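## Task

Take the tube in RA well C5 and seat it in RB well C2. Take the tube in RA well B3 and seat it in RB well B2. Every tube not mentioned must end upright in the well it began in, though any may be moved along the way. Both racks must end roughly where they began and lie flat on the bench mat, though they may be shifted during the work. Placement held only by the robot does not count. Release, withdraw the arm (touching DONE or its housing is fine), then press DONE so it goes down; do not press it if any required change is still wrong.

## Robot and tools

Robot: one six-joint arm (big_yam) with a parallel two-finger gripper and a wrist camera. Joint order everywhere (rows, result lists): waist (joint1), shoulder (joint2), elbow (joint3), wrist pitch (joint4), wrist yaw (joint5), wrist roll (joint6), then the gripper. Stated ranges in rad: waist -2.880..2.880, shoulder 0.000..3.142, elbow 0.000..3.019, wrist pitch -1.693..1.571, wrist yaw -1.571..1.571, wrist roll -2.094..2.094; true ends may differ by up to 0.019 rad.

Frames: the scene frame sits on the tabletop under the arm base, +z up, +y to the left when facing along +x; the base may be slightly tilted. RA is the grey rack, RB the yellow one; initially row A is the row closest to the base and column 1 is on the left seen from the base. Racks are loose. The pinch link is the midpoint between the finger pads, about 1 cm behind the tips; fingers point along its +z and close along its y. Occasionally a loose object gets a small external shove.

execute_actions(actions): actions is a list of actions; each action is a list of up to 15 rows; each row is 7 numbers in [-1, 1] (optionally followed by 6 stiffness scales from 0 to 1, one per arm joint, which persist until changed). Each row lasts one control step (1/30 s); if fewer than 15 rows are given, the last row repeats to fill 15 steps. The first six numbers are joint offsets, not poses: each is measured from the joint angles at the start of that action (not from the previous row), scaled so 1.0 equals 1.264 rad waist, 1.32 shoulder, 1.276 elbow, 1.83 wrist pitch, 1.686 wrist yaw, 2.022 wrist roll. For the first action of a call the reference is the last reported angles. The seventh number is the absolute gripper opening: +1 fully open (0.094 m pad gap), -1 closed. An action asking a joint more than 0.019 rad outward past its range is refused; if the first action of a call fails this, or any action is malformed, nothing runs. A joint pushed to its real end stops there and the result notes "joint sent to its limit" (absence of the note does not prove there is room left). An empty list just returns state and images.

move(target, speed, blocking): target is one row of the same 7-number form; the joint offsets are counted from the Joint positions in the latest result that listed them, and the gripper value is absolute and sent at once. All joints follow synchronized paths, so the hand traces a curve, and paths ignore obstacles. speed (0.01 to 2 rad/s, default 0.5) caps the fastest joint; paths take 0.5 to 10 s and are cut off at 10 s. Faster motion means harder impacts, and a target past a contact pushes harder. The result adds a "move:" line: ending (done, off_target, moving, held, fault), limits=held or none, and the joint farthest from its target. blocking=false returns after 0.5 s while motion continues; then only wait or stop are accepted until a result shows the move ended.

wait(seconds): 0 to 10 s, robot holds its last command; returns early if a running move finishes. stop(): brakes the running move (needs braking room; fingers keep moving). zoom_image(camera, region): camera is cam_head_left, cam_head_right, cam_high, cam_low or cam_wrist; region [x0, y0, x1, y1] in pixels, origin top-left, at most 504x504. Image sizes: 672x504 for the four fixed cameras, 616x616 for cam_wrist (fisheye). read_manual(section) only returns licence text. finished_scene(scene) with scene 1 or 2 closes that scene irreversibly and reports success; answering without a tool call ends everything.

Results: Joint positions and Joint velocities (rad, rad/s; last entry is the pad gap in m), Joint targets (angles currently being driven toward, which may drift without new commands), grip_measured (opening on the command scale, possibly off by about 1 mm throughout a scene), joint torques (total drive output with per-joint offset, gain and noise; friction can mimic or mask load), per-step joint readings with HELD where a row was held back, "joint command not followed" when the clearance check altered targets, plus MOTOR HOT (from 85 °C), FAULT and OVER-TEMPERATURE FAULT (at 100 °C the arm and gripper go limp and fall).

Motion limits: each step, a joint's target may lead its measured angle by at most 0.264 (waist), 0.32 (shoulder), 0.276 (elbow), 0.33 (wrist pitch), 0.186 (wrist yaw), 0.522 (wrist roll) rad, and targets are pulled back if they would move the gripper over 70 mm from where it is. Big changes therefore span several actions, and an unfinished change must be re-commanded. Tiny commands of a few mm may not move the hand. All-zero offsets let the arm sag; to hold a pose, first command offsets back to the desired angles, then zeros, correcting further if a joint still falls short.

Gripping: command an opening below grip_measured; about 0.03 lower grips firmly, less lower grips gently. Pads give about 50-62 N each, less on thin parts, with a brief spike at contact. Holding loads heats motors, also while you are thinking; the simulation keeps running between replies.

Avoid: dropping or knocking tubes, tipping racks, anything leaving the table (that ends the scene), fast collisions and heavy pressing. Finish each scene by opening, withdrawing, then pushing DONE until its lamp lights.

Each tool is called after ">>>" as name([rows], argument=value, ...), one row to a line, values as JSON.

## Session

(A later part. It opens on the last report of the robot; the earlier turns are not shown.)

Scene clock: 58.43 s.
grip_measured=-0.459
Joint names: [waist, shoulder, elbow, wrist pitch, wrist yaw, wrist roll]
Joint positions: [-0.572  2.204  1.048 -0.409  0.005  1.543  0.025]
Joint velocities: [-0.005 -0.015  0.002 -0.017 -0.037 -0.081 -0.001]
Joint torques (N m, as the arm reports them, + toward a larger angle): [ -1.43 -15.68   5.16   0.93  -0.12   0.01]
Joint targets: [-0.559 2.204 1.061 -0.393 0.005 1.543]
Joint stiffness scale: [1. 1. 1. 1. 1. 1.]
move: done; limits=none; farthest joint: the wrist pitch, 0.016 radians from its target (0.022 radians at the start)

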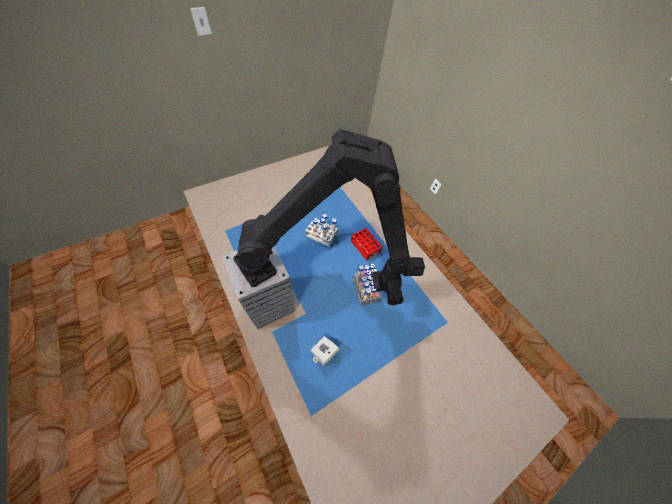

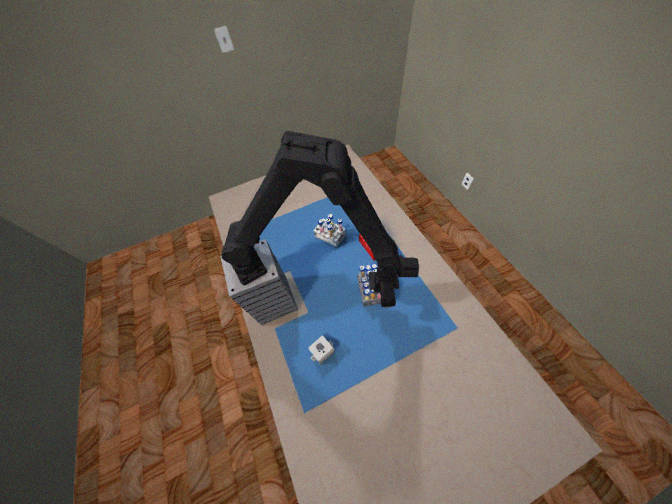

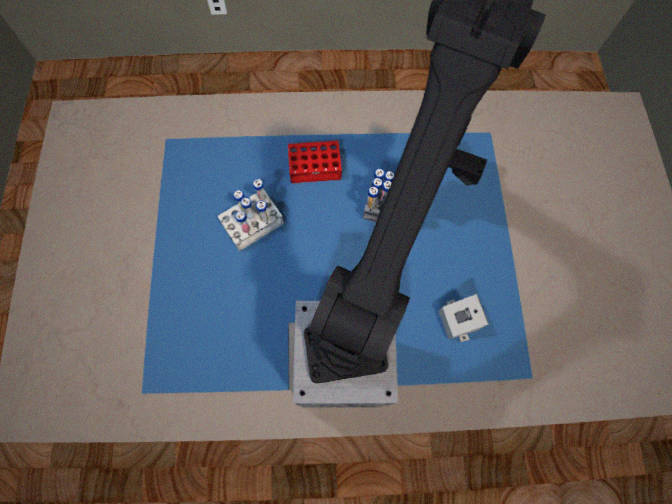

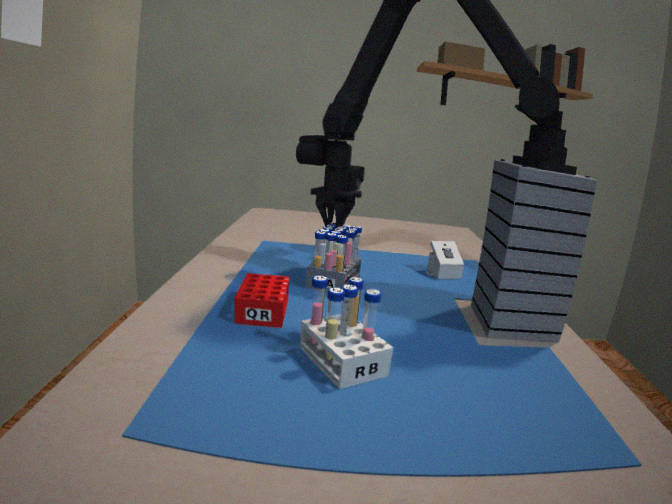

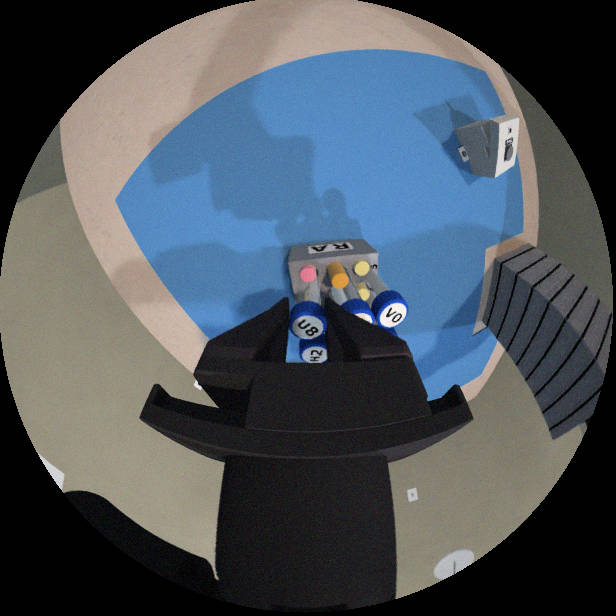

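>>> move(target=[0,0,0.01,0,0,0,-0.6])

>>> move(target=[0,-0.245,0,-0.175,0,0,-0.6], speed=0.2)

>>> move(target=[0.45,0,0.012,0,0,-0.775,-0.6], speed=0.9)

>>> move(target=[0.45,0,0.012,0,0,-0.775,-0.6], speed=0.9)

Scene clock: 72.90 s.
grip_measured=-0.557
Joint names: [waist, shoulder, elbow, wrist pitch, wrist yaw, wrist roll]
Joint positions: [-0.572  2.204  1.048 -0.409  0.005  1.543  0.021]
Joint velocities: [-0.005 -0.015  0.002  0.007 -0.022 -0.051  0.   ]
Joint torques (N m, as the arm reports them, + toward a larger angle): [ -2.51 -15.26   5.09   0.31  -0.01  -0.03]
Joint targets: [-0.572 2.204 1.061 -0.409 0.005 1.543]
Joint stiffness scale: [1. 1. 1. 1. 1. 1.]
move: done; limits=none; farthest joint: the elbow, 0.013 radians from its target (0.013 radians at the start)

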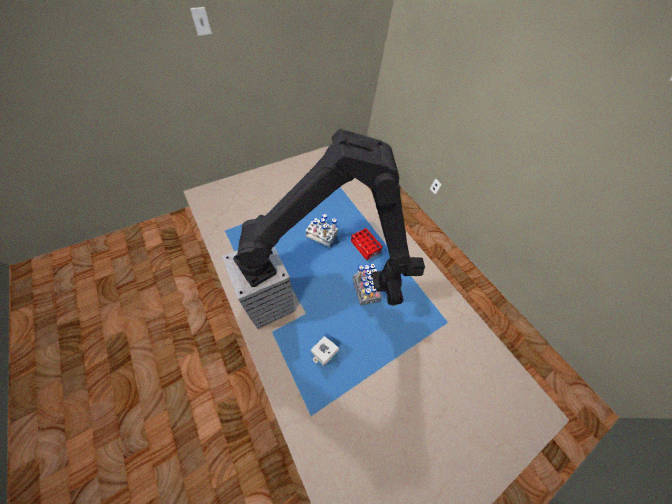

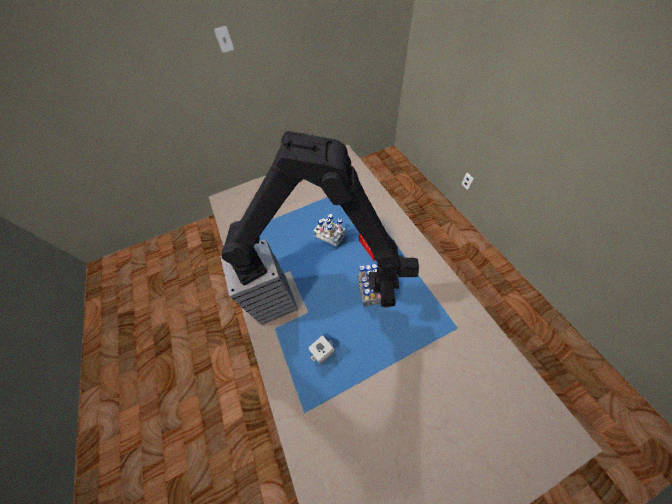

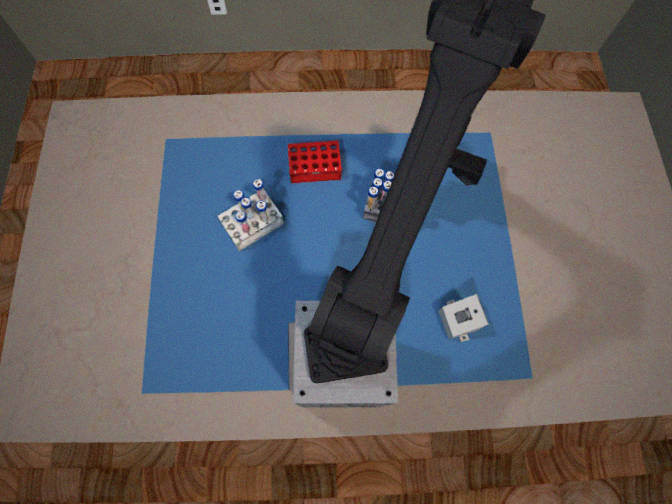

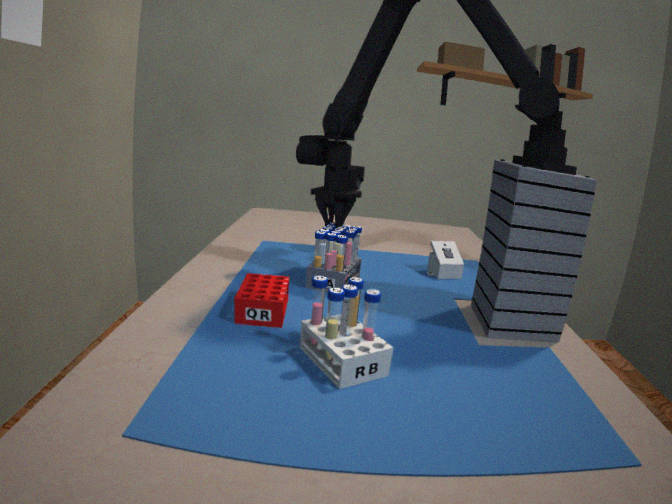

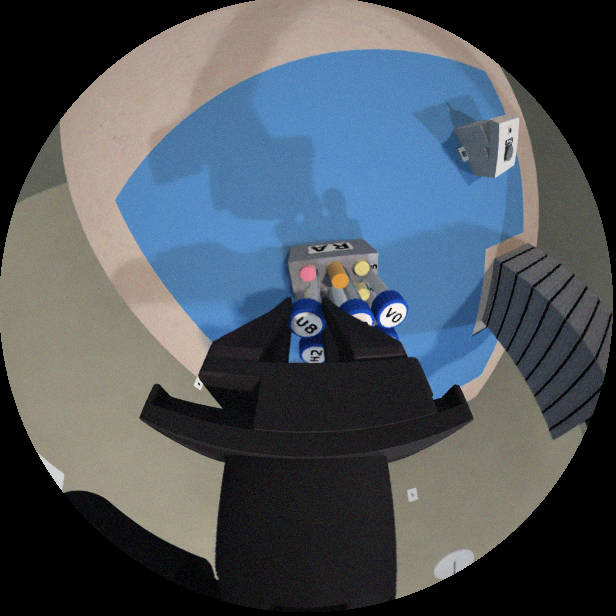

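Scene clock: 74.90 s.
grip_measured=-0.557
Joint names: [waist, shoulder, elbow, wrist pitch, wrist yaw, wrist roll]
Joint positions: [-0.572  1.89   1.048 -0.714  0.005  1.543  0.021]
Joint velocities: [-0.005 -0.005 -0.017  0.007 -0.022  0.007  0.001]
Joint torques (N m, as the arm reports them, + toward a larger angle): [ -2.34 -15.13   7.1   -0.09  -0.07  -0.01]
Joint targets: [-0.572 1.881 1.048 -0.729 0.005 1.543]
Joint stiffness scale: [1. 1. 1. 1. 1. 1.]
move: done; limits=none; farthest joint: the wrist pitch, 0.015 radians from its target (0.320 radians at the start)

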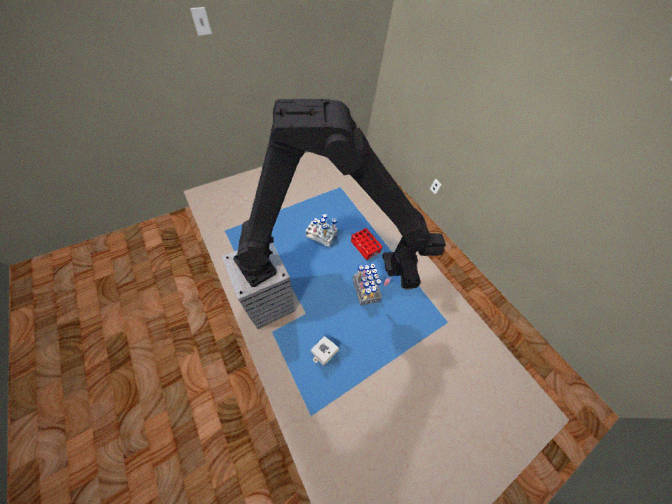

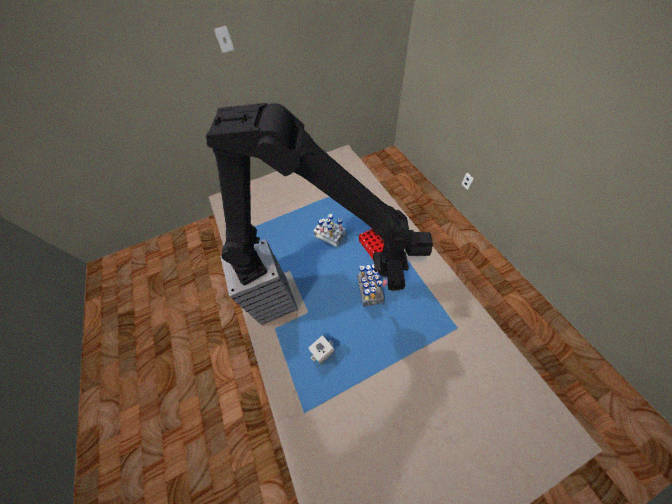

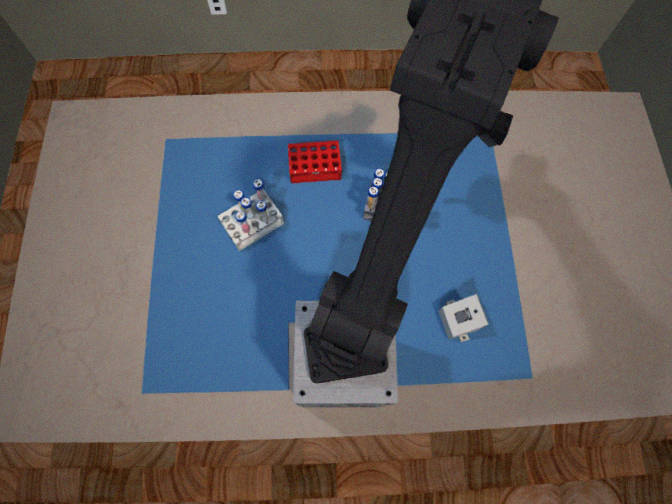

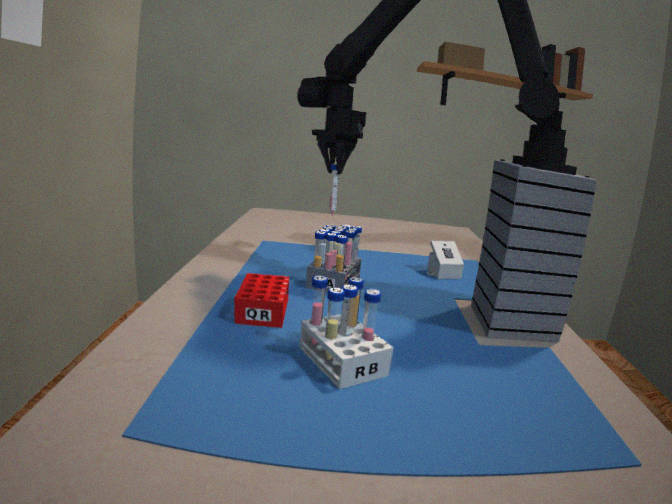

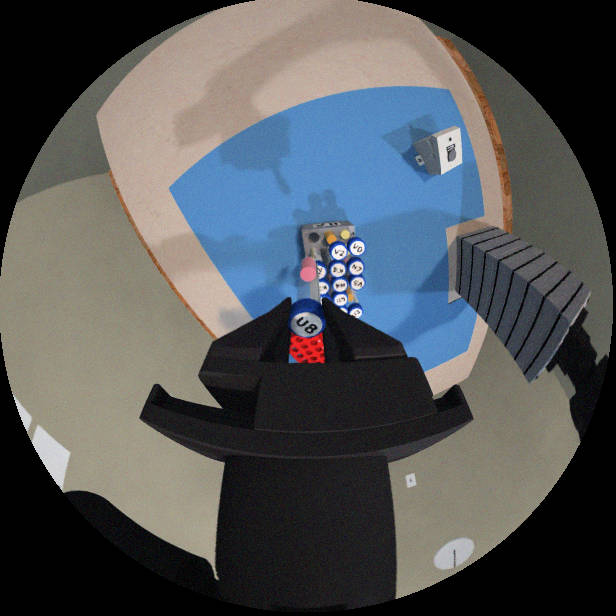

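Scene clock: 77.57 s.
grip_measured=-0.557
Joint names: [waist, shoulder, elbow, wrist pitch, wrist yaw, wrist roll]
Joint positions: [-0.006  1.89   1.048 -0.714  0.005 -0.012  0.021]
Joint velocities: [-0.005  0.005 -0.012  0.022 -0.095 -0.037  0.   ]
Joint torques (N m, as the arm reports them, + toward a larger angle): [ -2.47 -14.18   8.26   0.53  -0.11  -0.13]
Joint targets: [-0.004 1.890 1.064 -0.714 0.005 -0.024]
Joint stiffness scale: [1. 1. 1. 1. 1. 1.]
move: done; limits=none; farthest joint: the elbow, 0.015 radians from its target (0.015 radians at the start)

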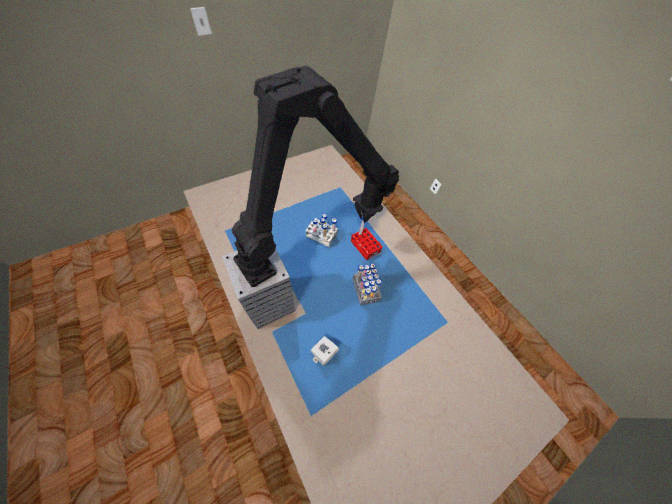

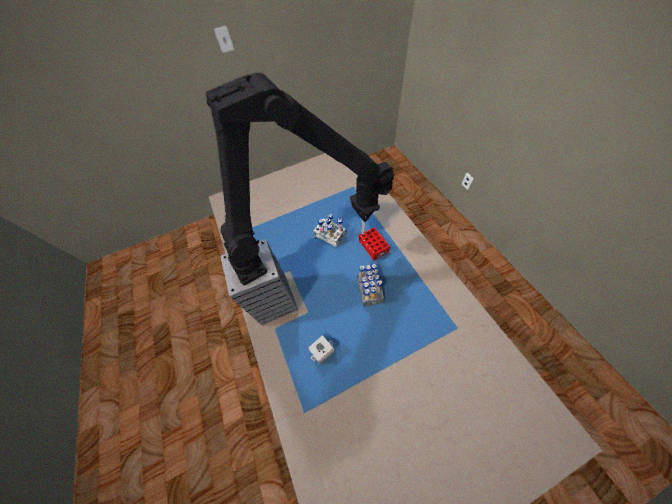

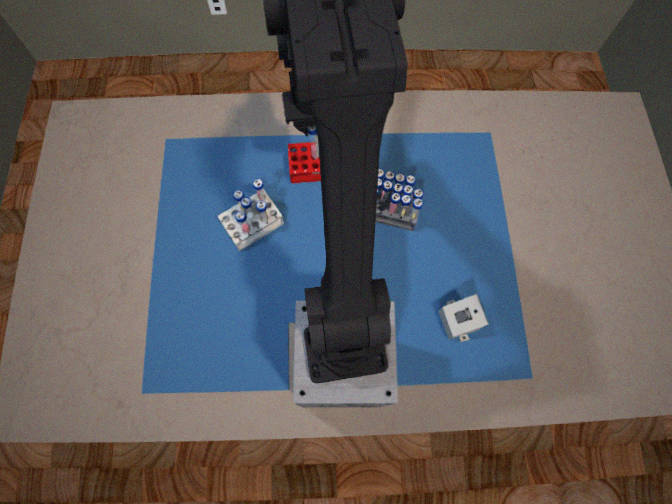

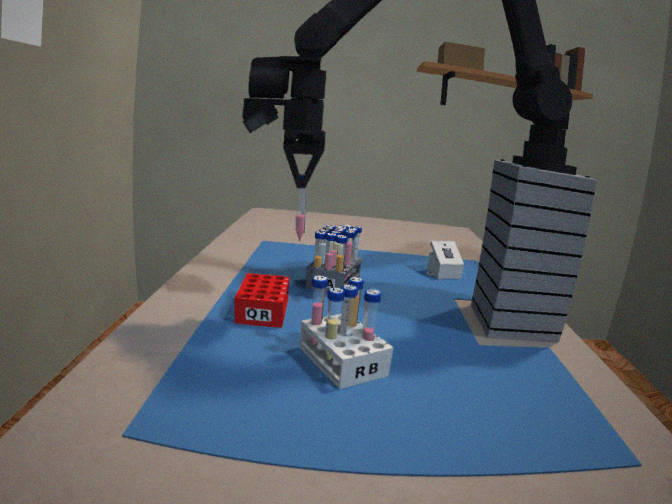

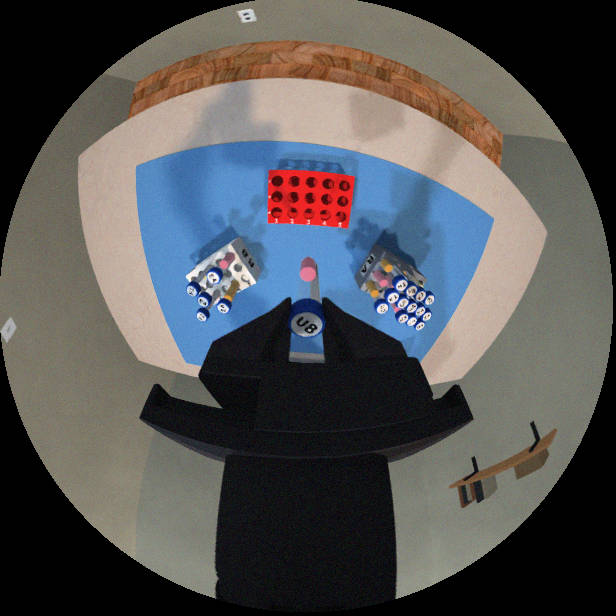

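Scene clock: 80.23 s.
grip_measured=-0.557
Joint names: [waist, shoulder, elbow, wrist pitch, wrist yaw, wrist roll]
Joint positions: [ 0.561  1.89   1.048 -0.714  0.005 -1.566  0.021]
Joint velocities: [-0.005 -0.005 -0.007  0.007 -0.007 -0.022  0.001]
Joint torques (N m, as the arm reports them, + toward a larger angle): [ -1.9  -13.98   8.31   0.51  -0.21  -0.12]
Joint targets: [0.563 1.890 1.064 -0.714 0.005 -1.579]
Joint stiffness scale: [1. 1. 1. 1. 1. 1.]
move: done; limits=none; farthest joint: the elbow, 0.015 radians from its target (0.015 radians at the start)

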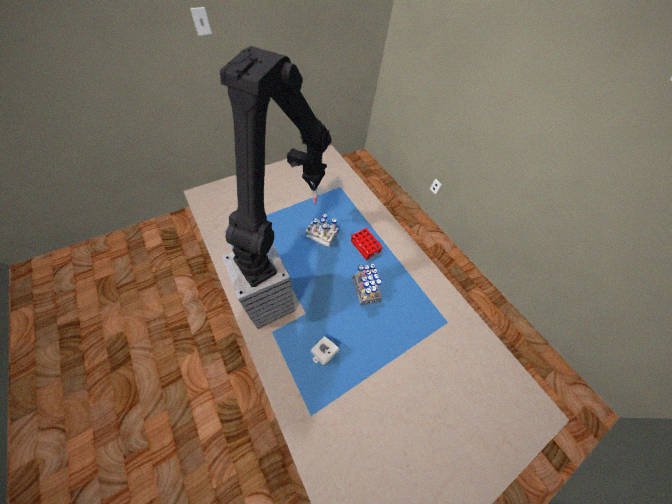

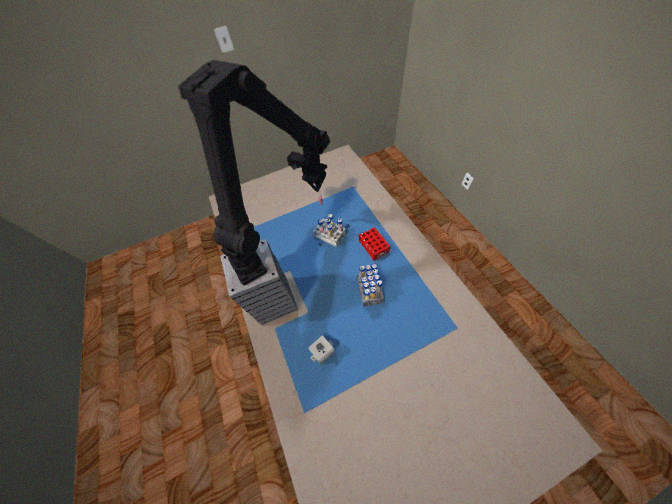

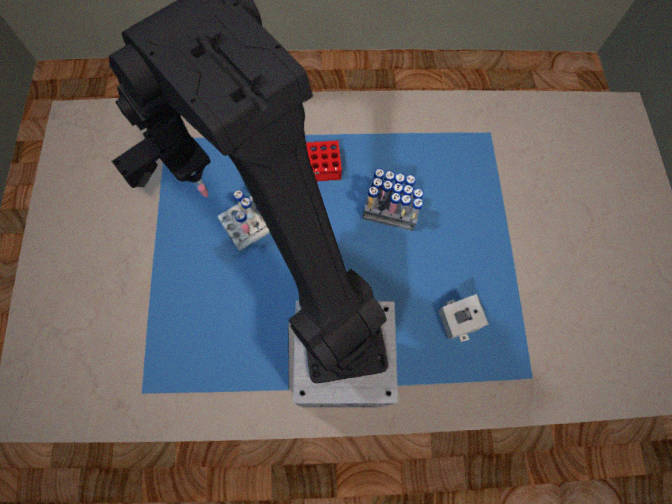

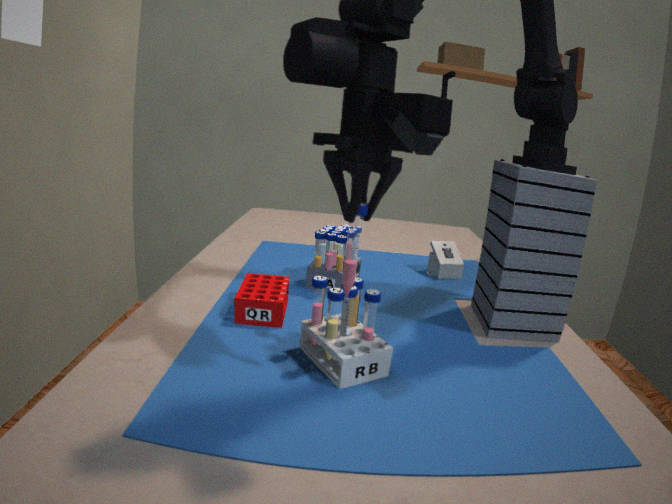

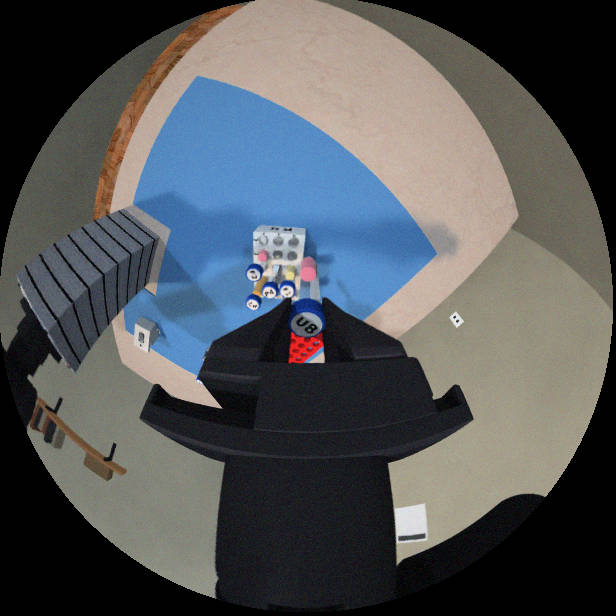

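>>> move(target=[-0.03,0.128,-0.057,0.125,0,0,-0.6], speed=0.12)

>>> zoom_image(camera="cam_wrist", region=[230,180,390,340])

Scene clock: 92.83 s.
grip_measured=-0.557
Joint names: [waist, shoulder, elbow, wrist pitch, wrist yaw, wrist roll]
Joint positions: [ 0.537  2.043  0.978 -0.502  0.005 -1.567  0.021]
Joint velocities: [-0.015 -0.005 -0.002 -0.007 -0.022  0.022  0.   ]
Joint torques (N m, as the arm reports them, + toward a larger angle): [ -3.25 -13.55   4.82   0.66  -0.27  -0.02]
Joint targets: [0.523 2.059 0.976 -0.486 0.005 -1.566]
Joint stiffness scale: [1. 1. 1. 1. 1. 1.]
move: done; limits=none; farthest joint: the shoulder, 0.016 radians from its target (0.169 radians at the start)

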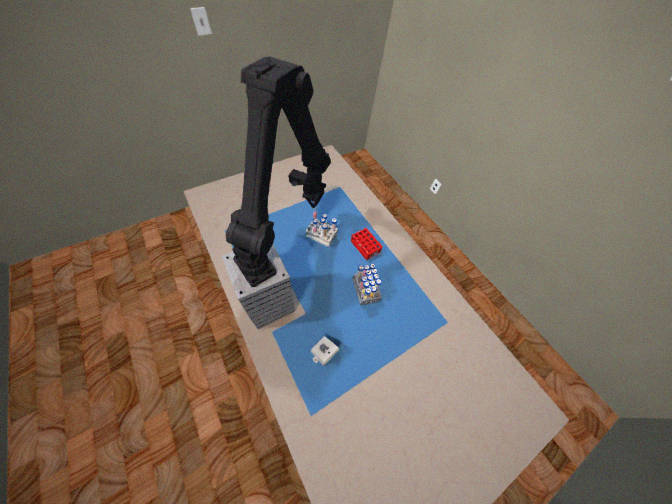

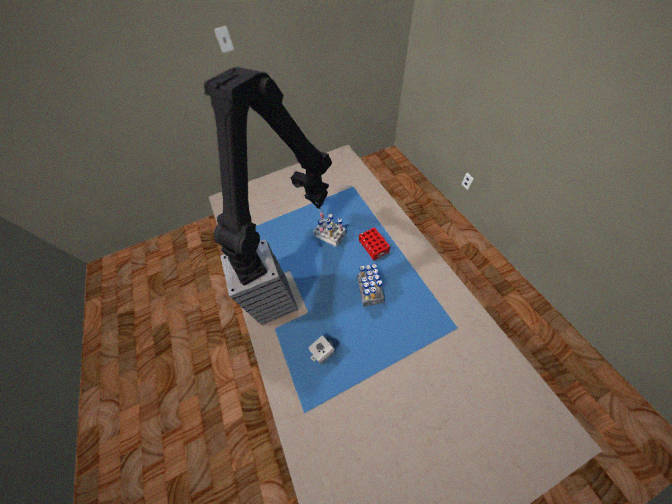

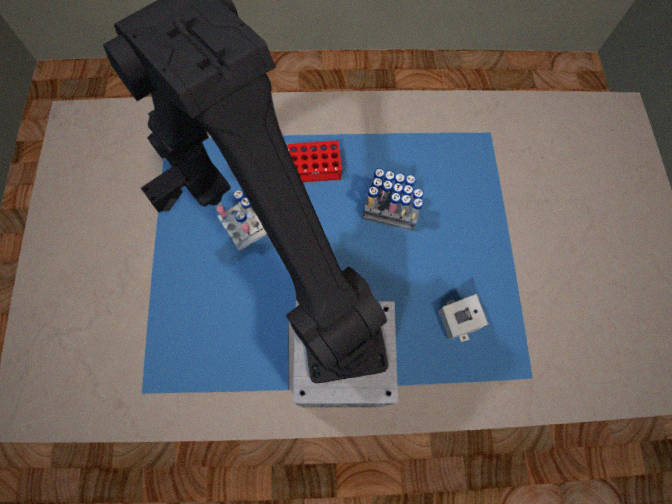

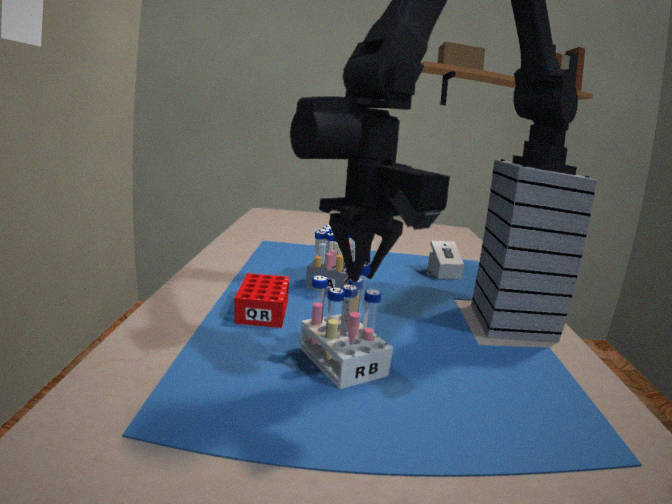

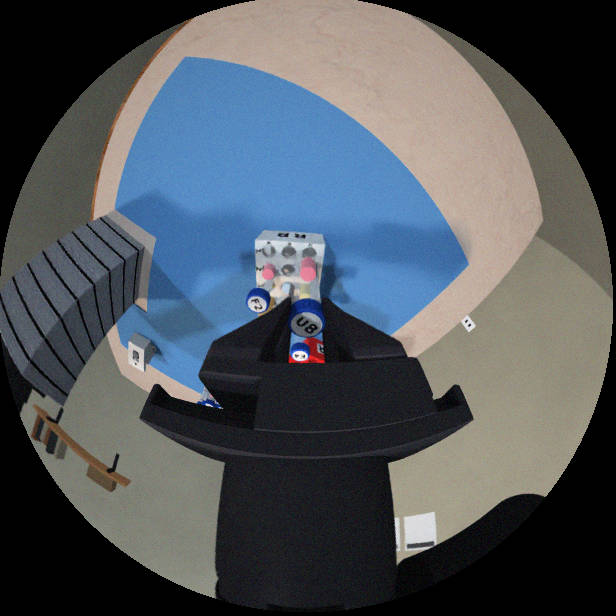

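Region (230, 180, 390, 340) of cam_wrist's 616x616 image, scaled by 3.150, with more detail than that image has.

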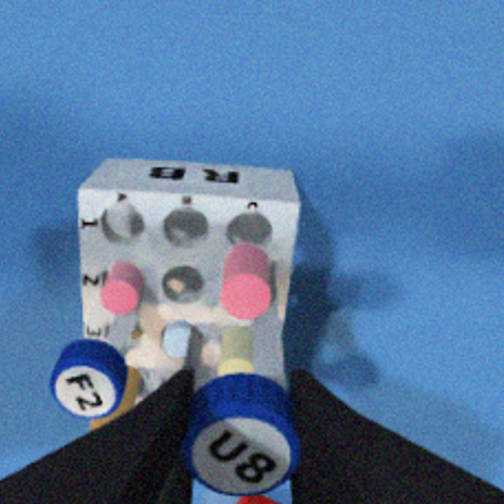

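>>> move(target=[-0.043,0.028,0.015,0.022,0,0,-0.6], speed=0.05)

>>> zoom_image(camera="cam_wrist", region=[230,180,390,340])

Scene clock: 99.07 s.
grip_measured=-0.557
Joint names: [waist, shoulder, elbow, wrist pitch, wrist yaw, wrist roll]
Joint positions: [ 0.495  2.06   0.978 -0.477  0.005 -1.567  0.021]
Joint velocities: [-0.005 -0.015 -0.002 -0.007 -0.051 -0.051 -0.001]
Joint torques (N m, as the arm reports them, + toward a larger angle): [ -2.87 -13.64   6.55   1.03  -0.21  -0.02]
Joint targets: [0.483 2.080 0.998 -0.461 0.005 -1.567]
Joint stiffness scale: [1. 1. 1. 1. 1. 1.]
move: done; limits=none; farthest joint: the shoulder, 0.019 radians from its target (0.037 radians at the start)

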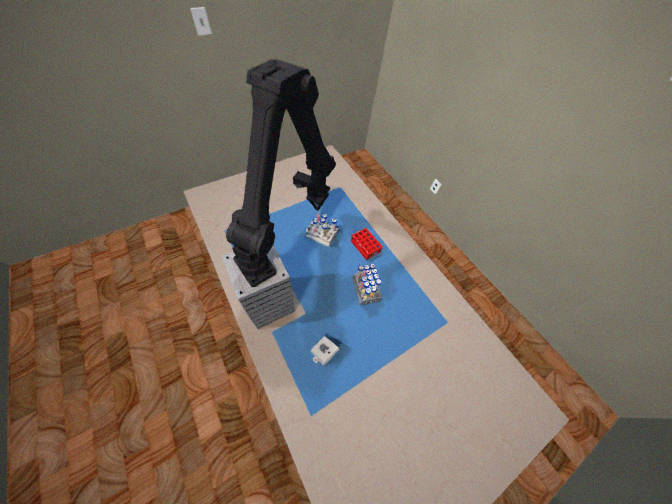

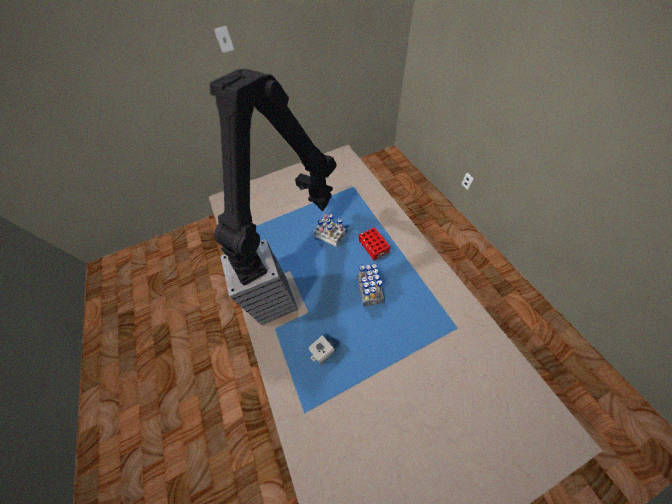

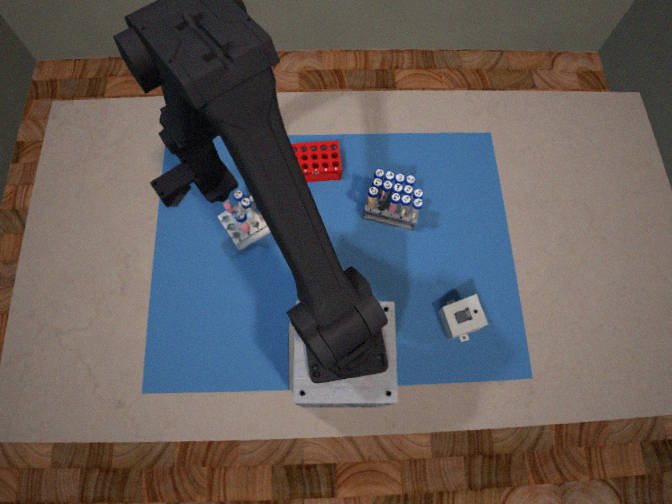

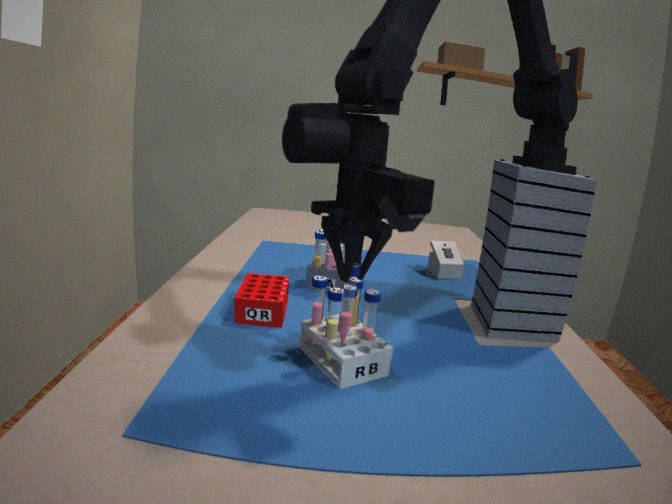

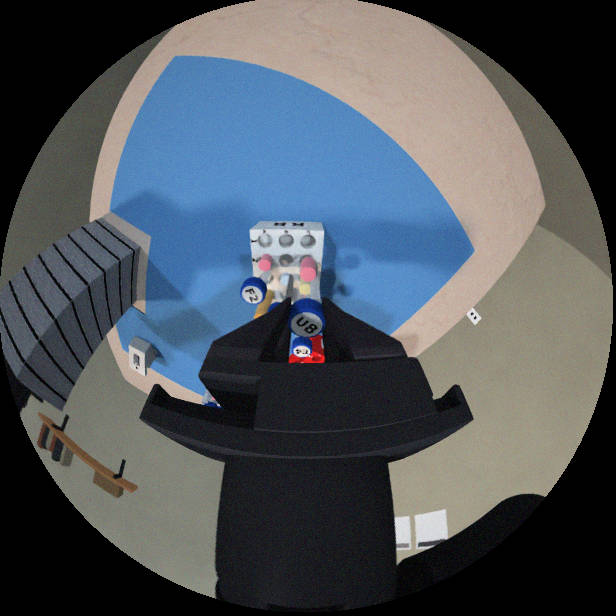

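Region (230, 180, 390, 340) of cam_wrist's 616x616 image, scaled by 3.150, with more detail than that image has.

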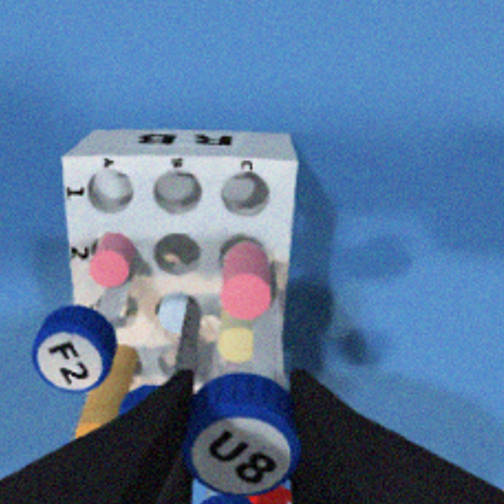

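>>> move(target=[-0.008,0.098,0.032,0.057,0,0,-0.6], speed=0.05)

Scene clock: 106.67 s.
grip_measured=-0.557
Joint names: [waist, shoulder, elbow, wrist pitch, wrist yaw, wrist roll]
Joint positions: [ 0.495  2.168  0.995 -0.389  0.01  -1.567  0.021]
Joint velocities: [ 0.005 -0.005 -0.007 -0.012  0.022  0.081  0.001]
Joint torques (N m, as the arm reports them, + toward a larger angle): [ -2.89 -14.09   5.97   0.92  -0.45  -0.04]
Joint targets: [0.485 2.190 1.019 -0.373 0.005 -1.567]
Joint stiffness scale: [1. 1. 1. 1. 1. 1.]
move: off_target; limits=none; farthest joint: the elbow, 0.024 radians from its target (0.040 radians at the start)

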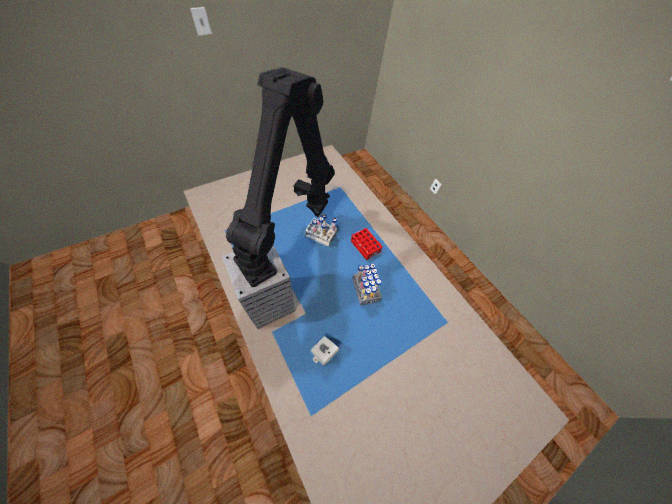

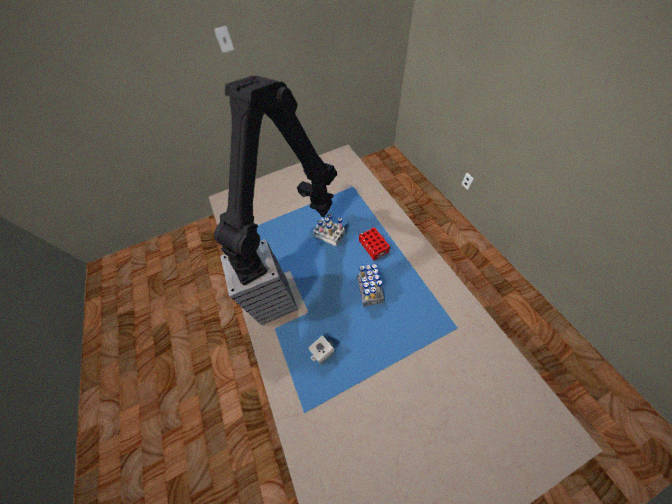

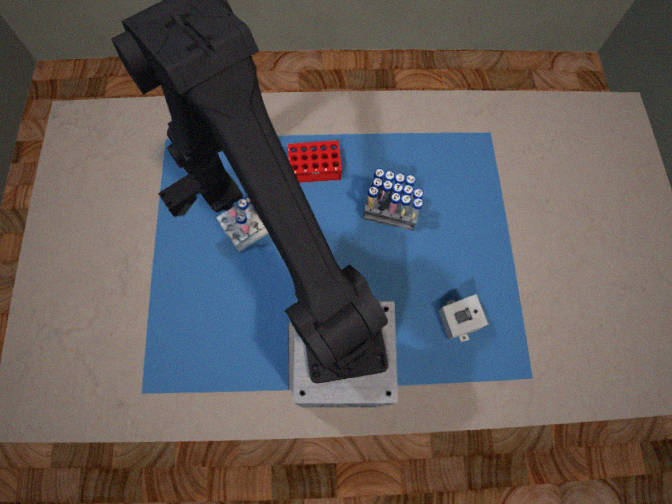

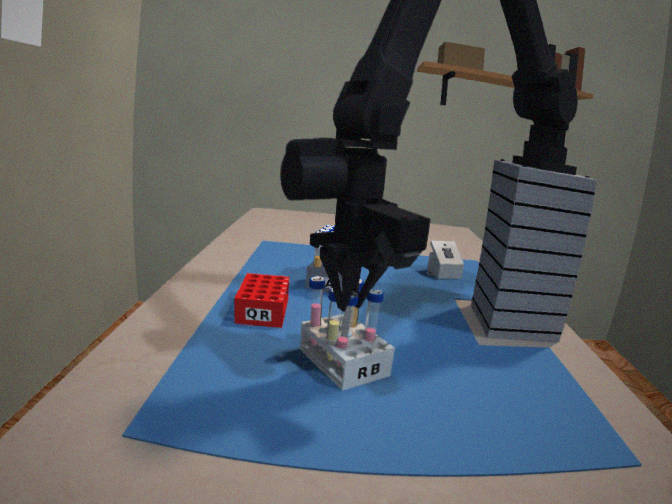

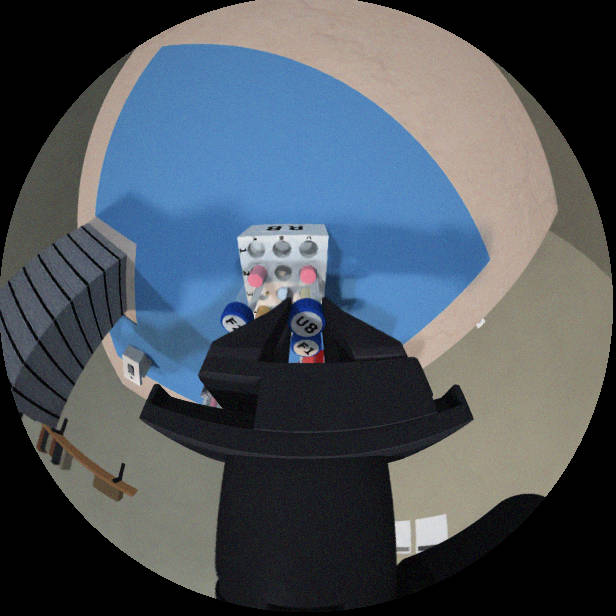

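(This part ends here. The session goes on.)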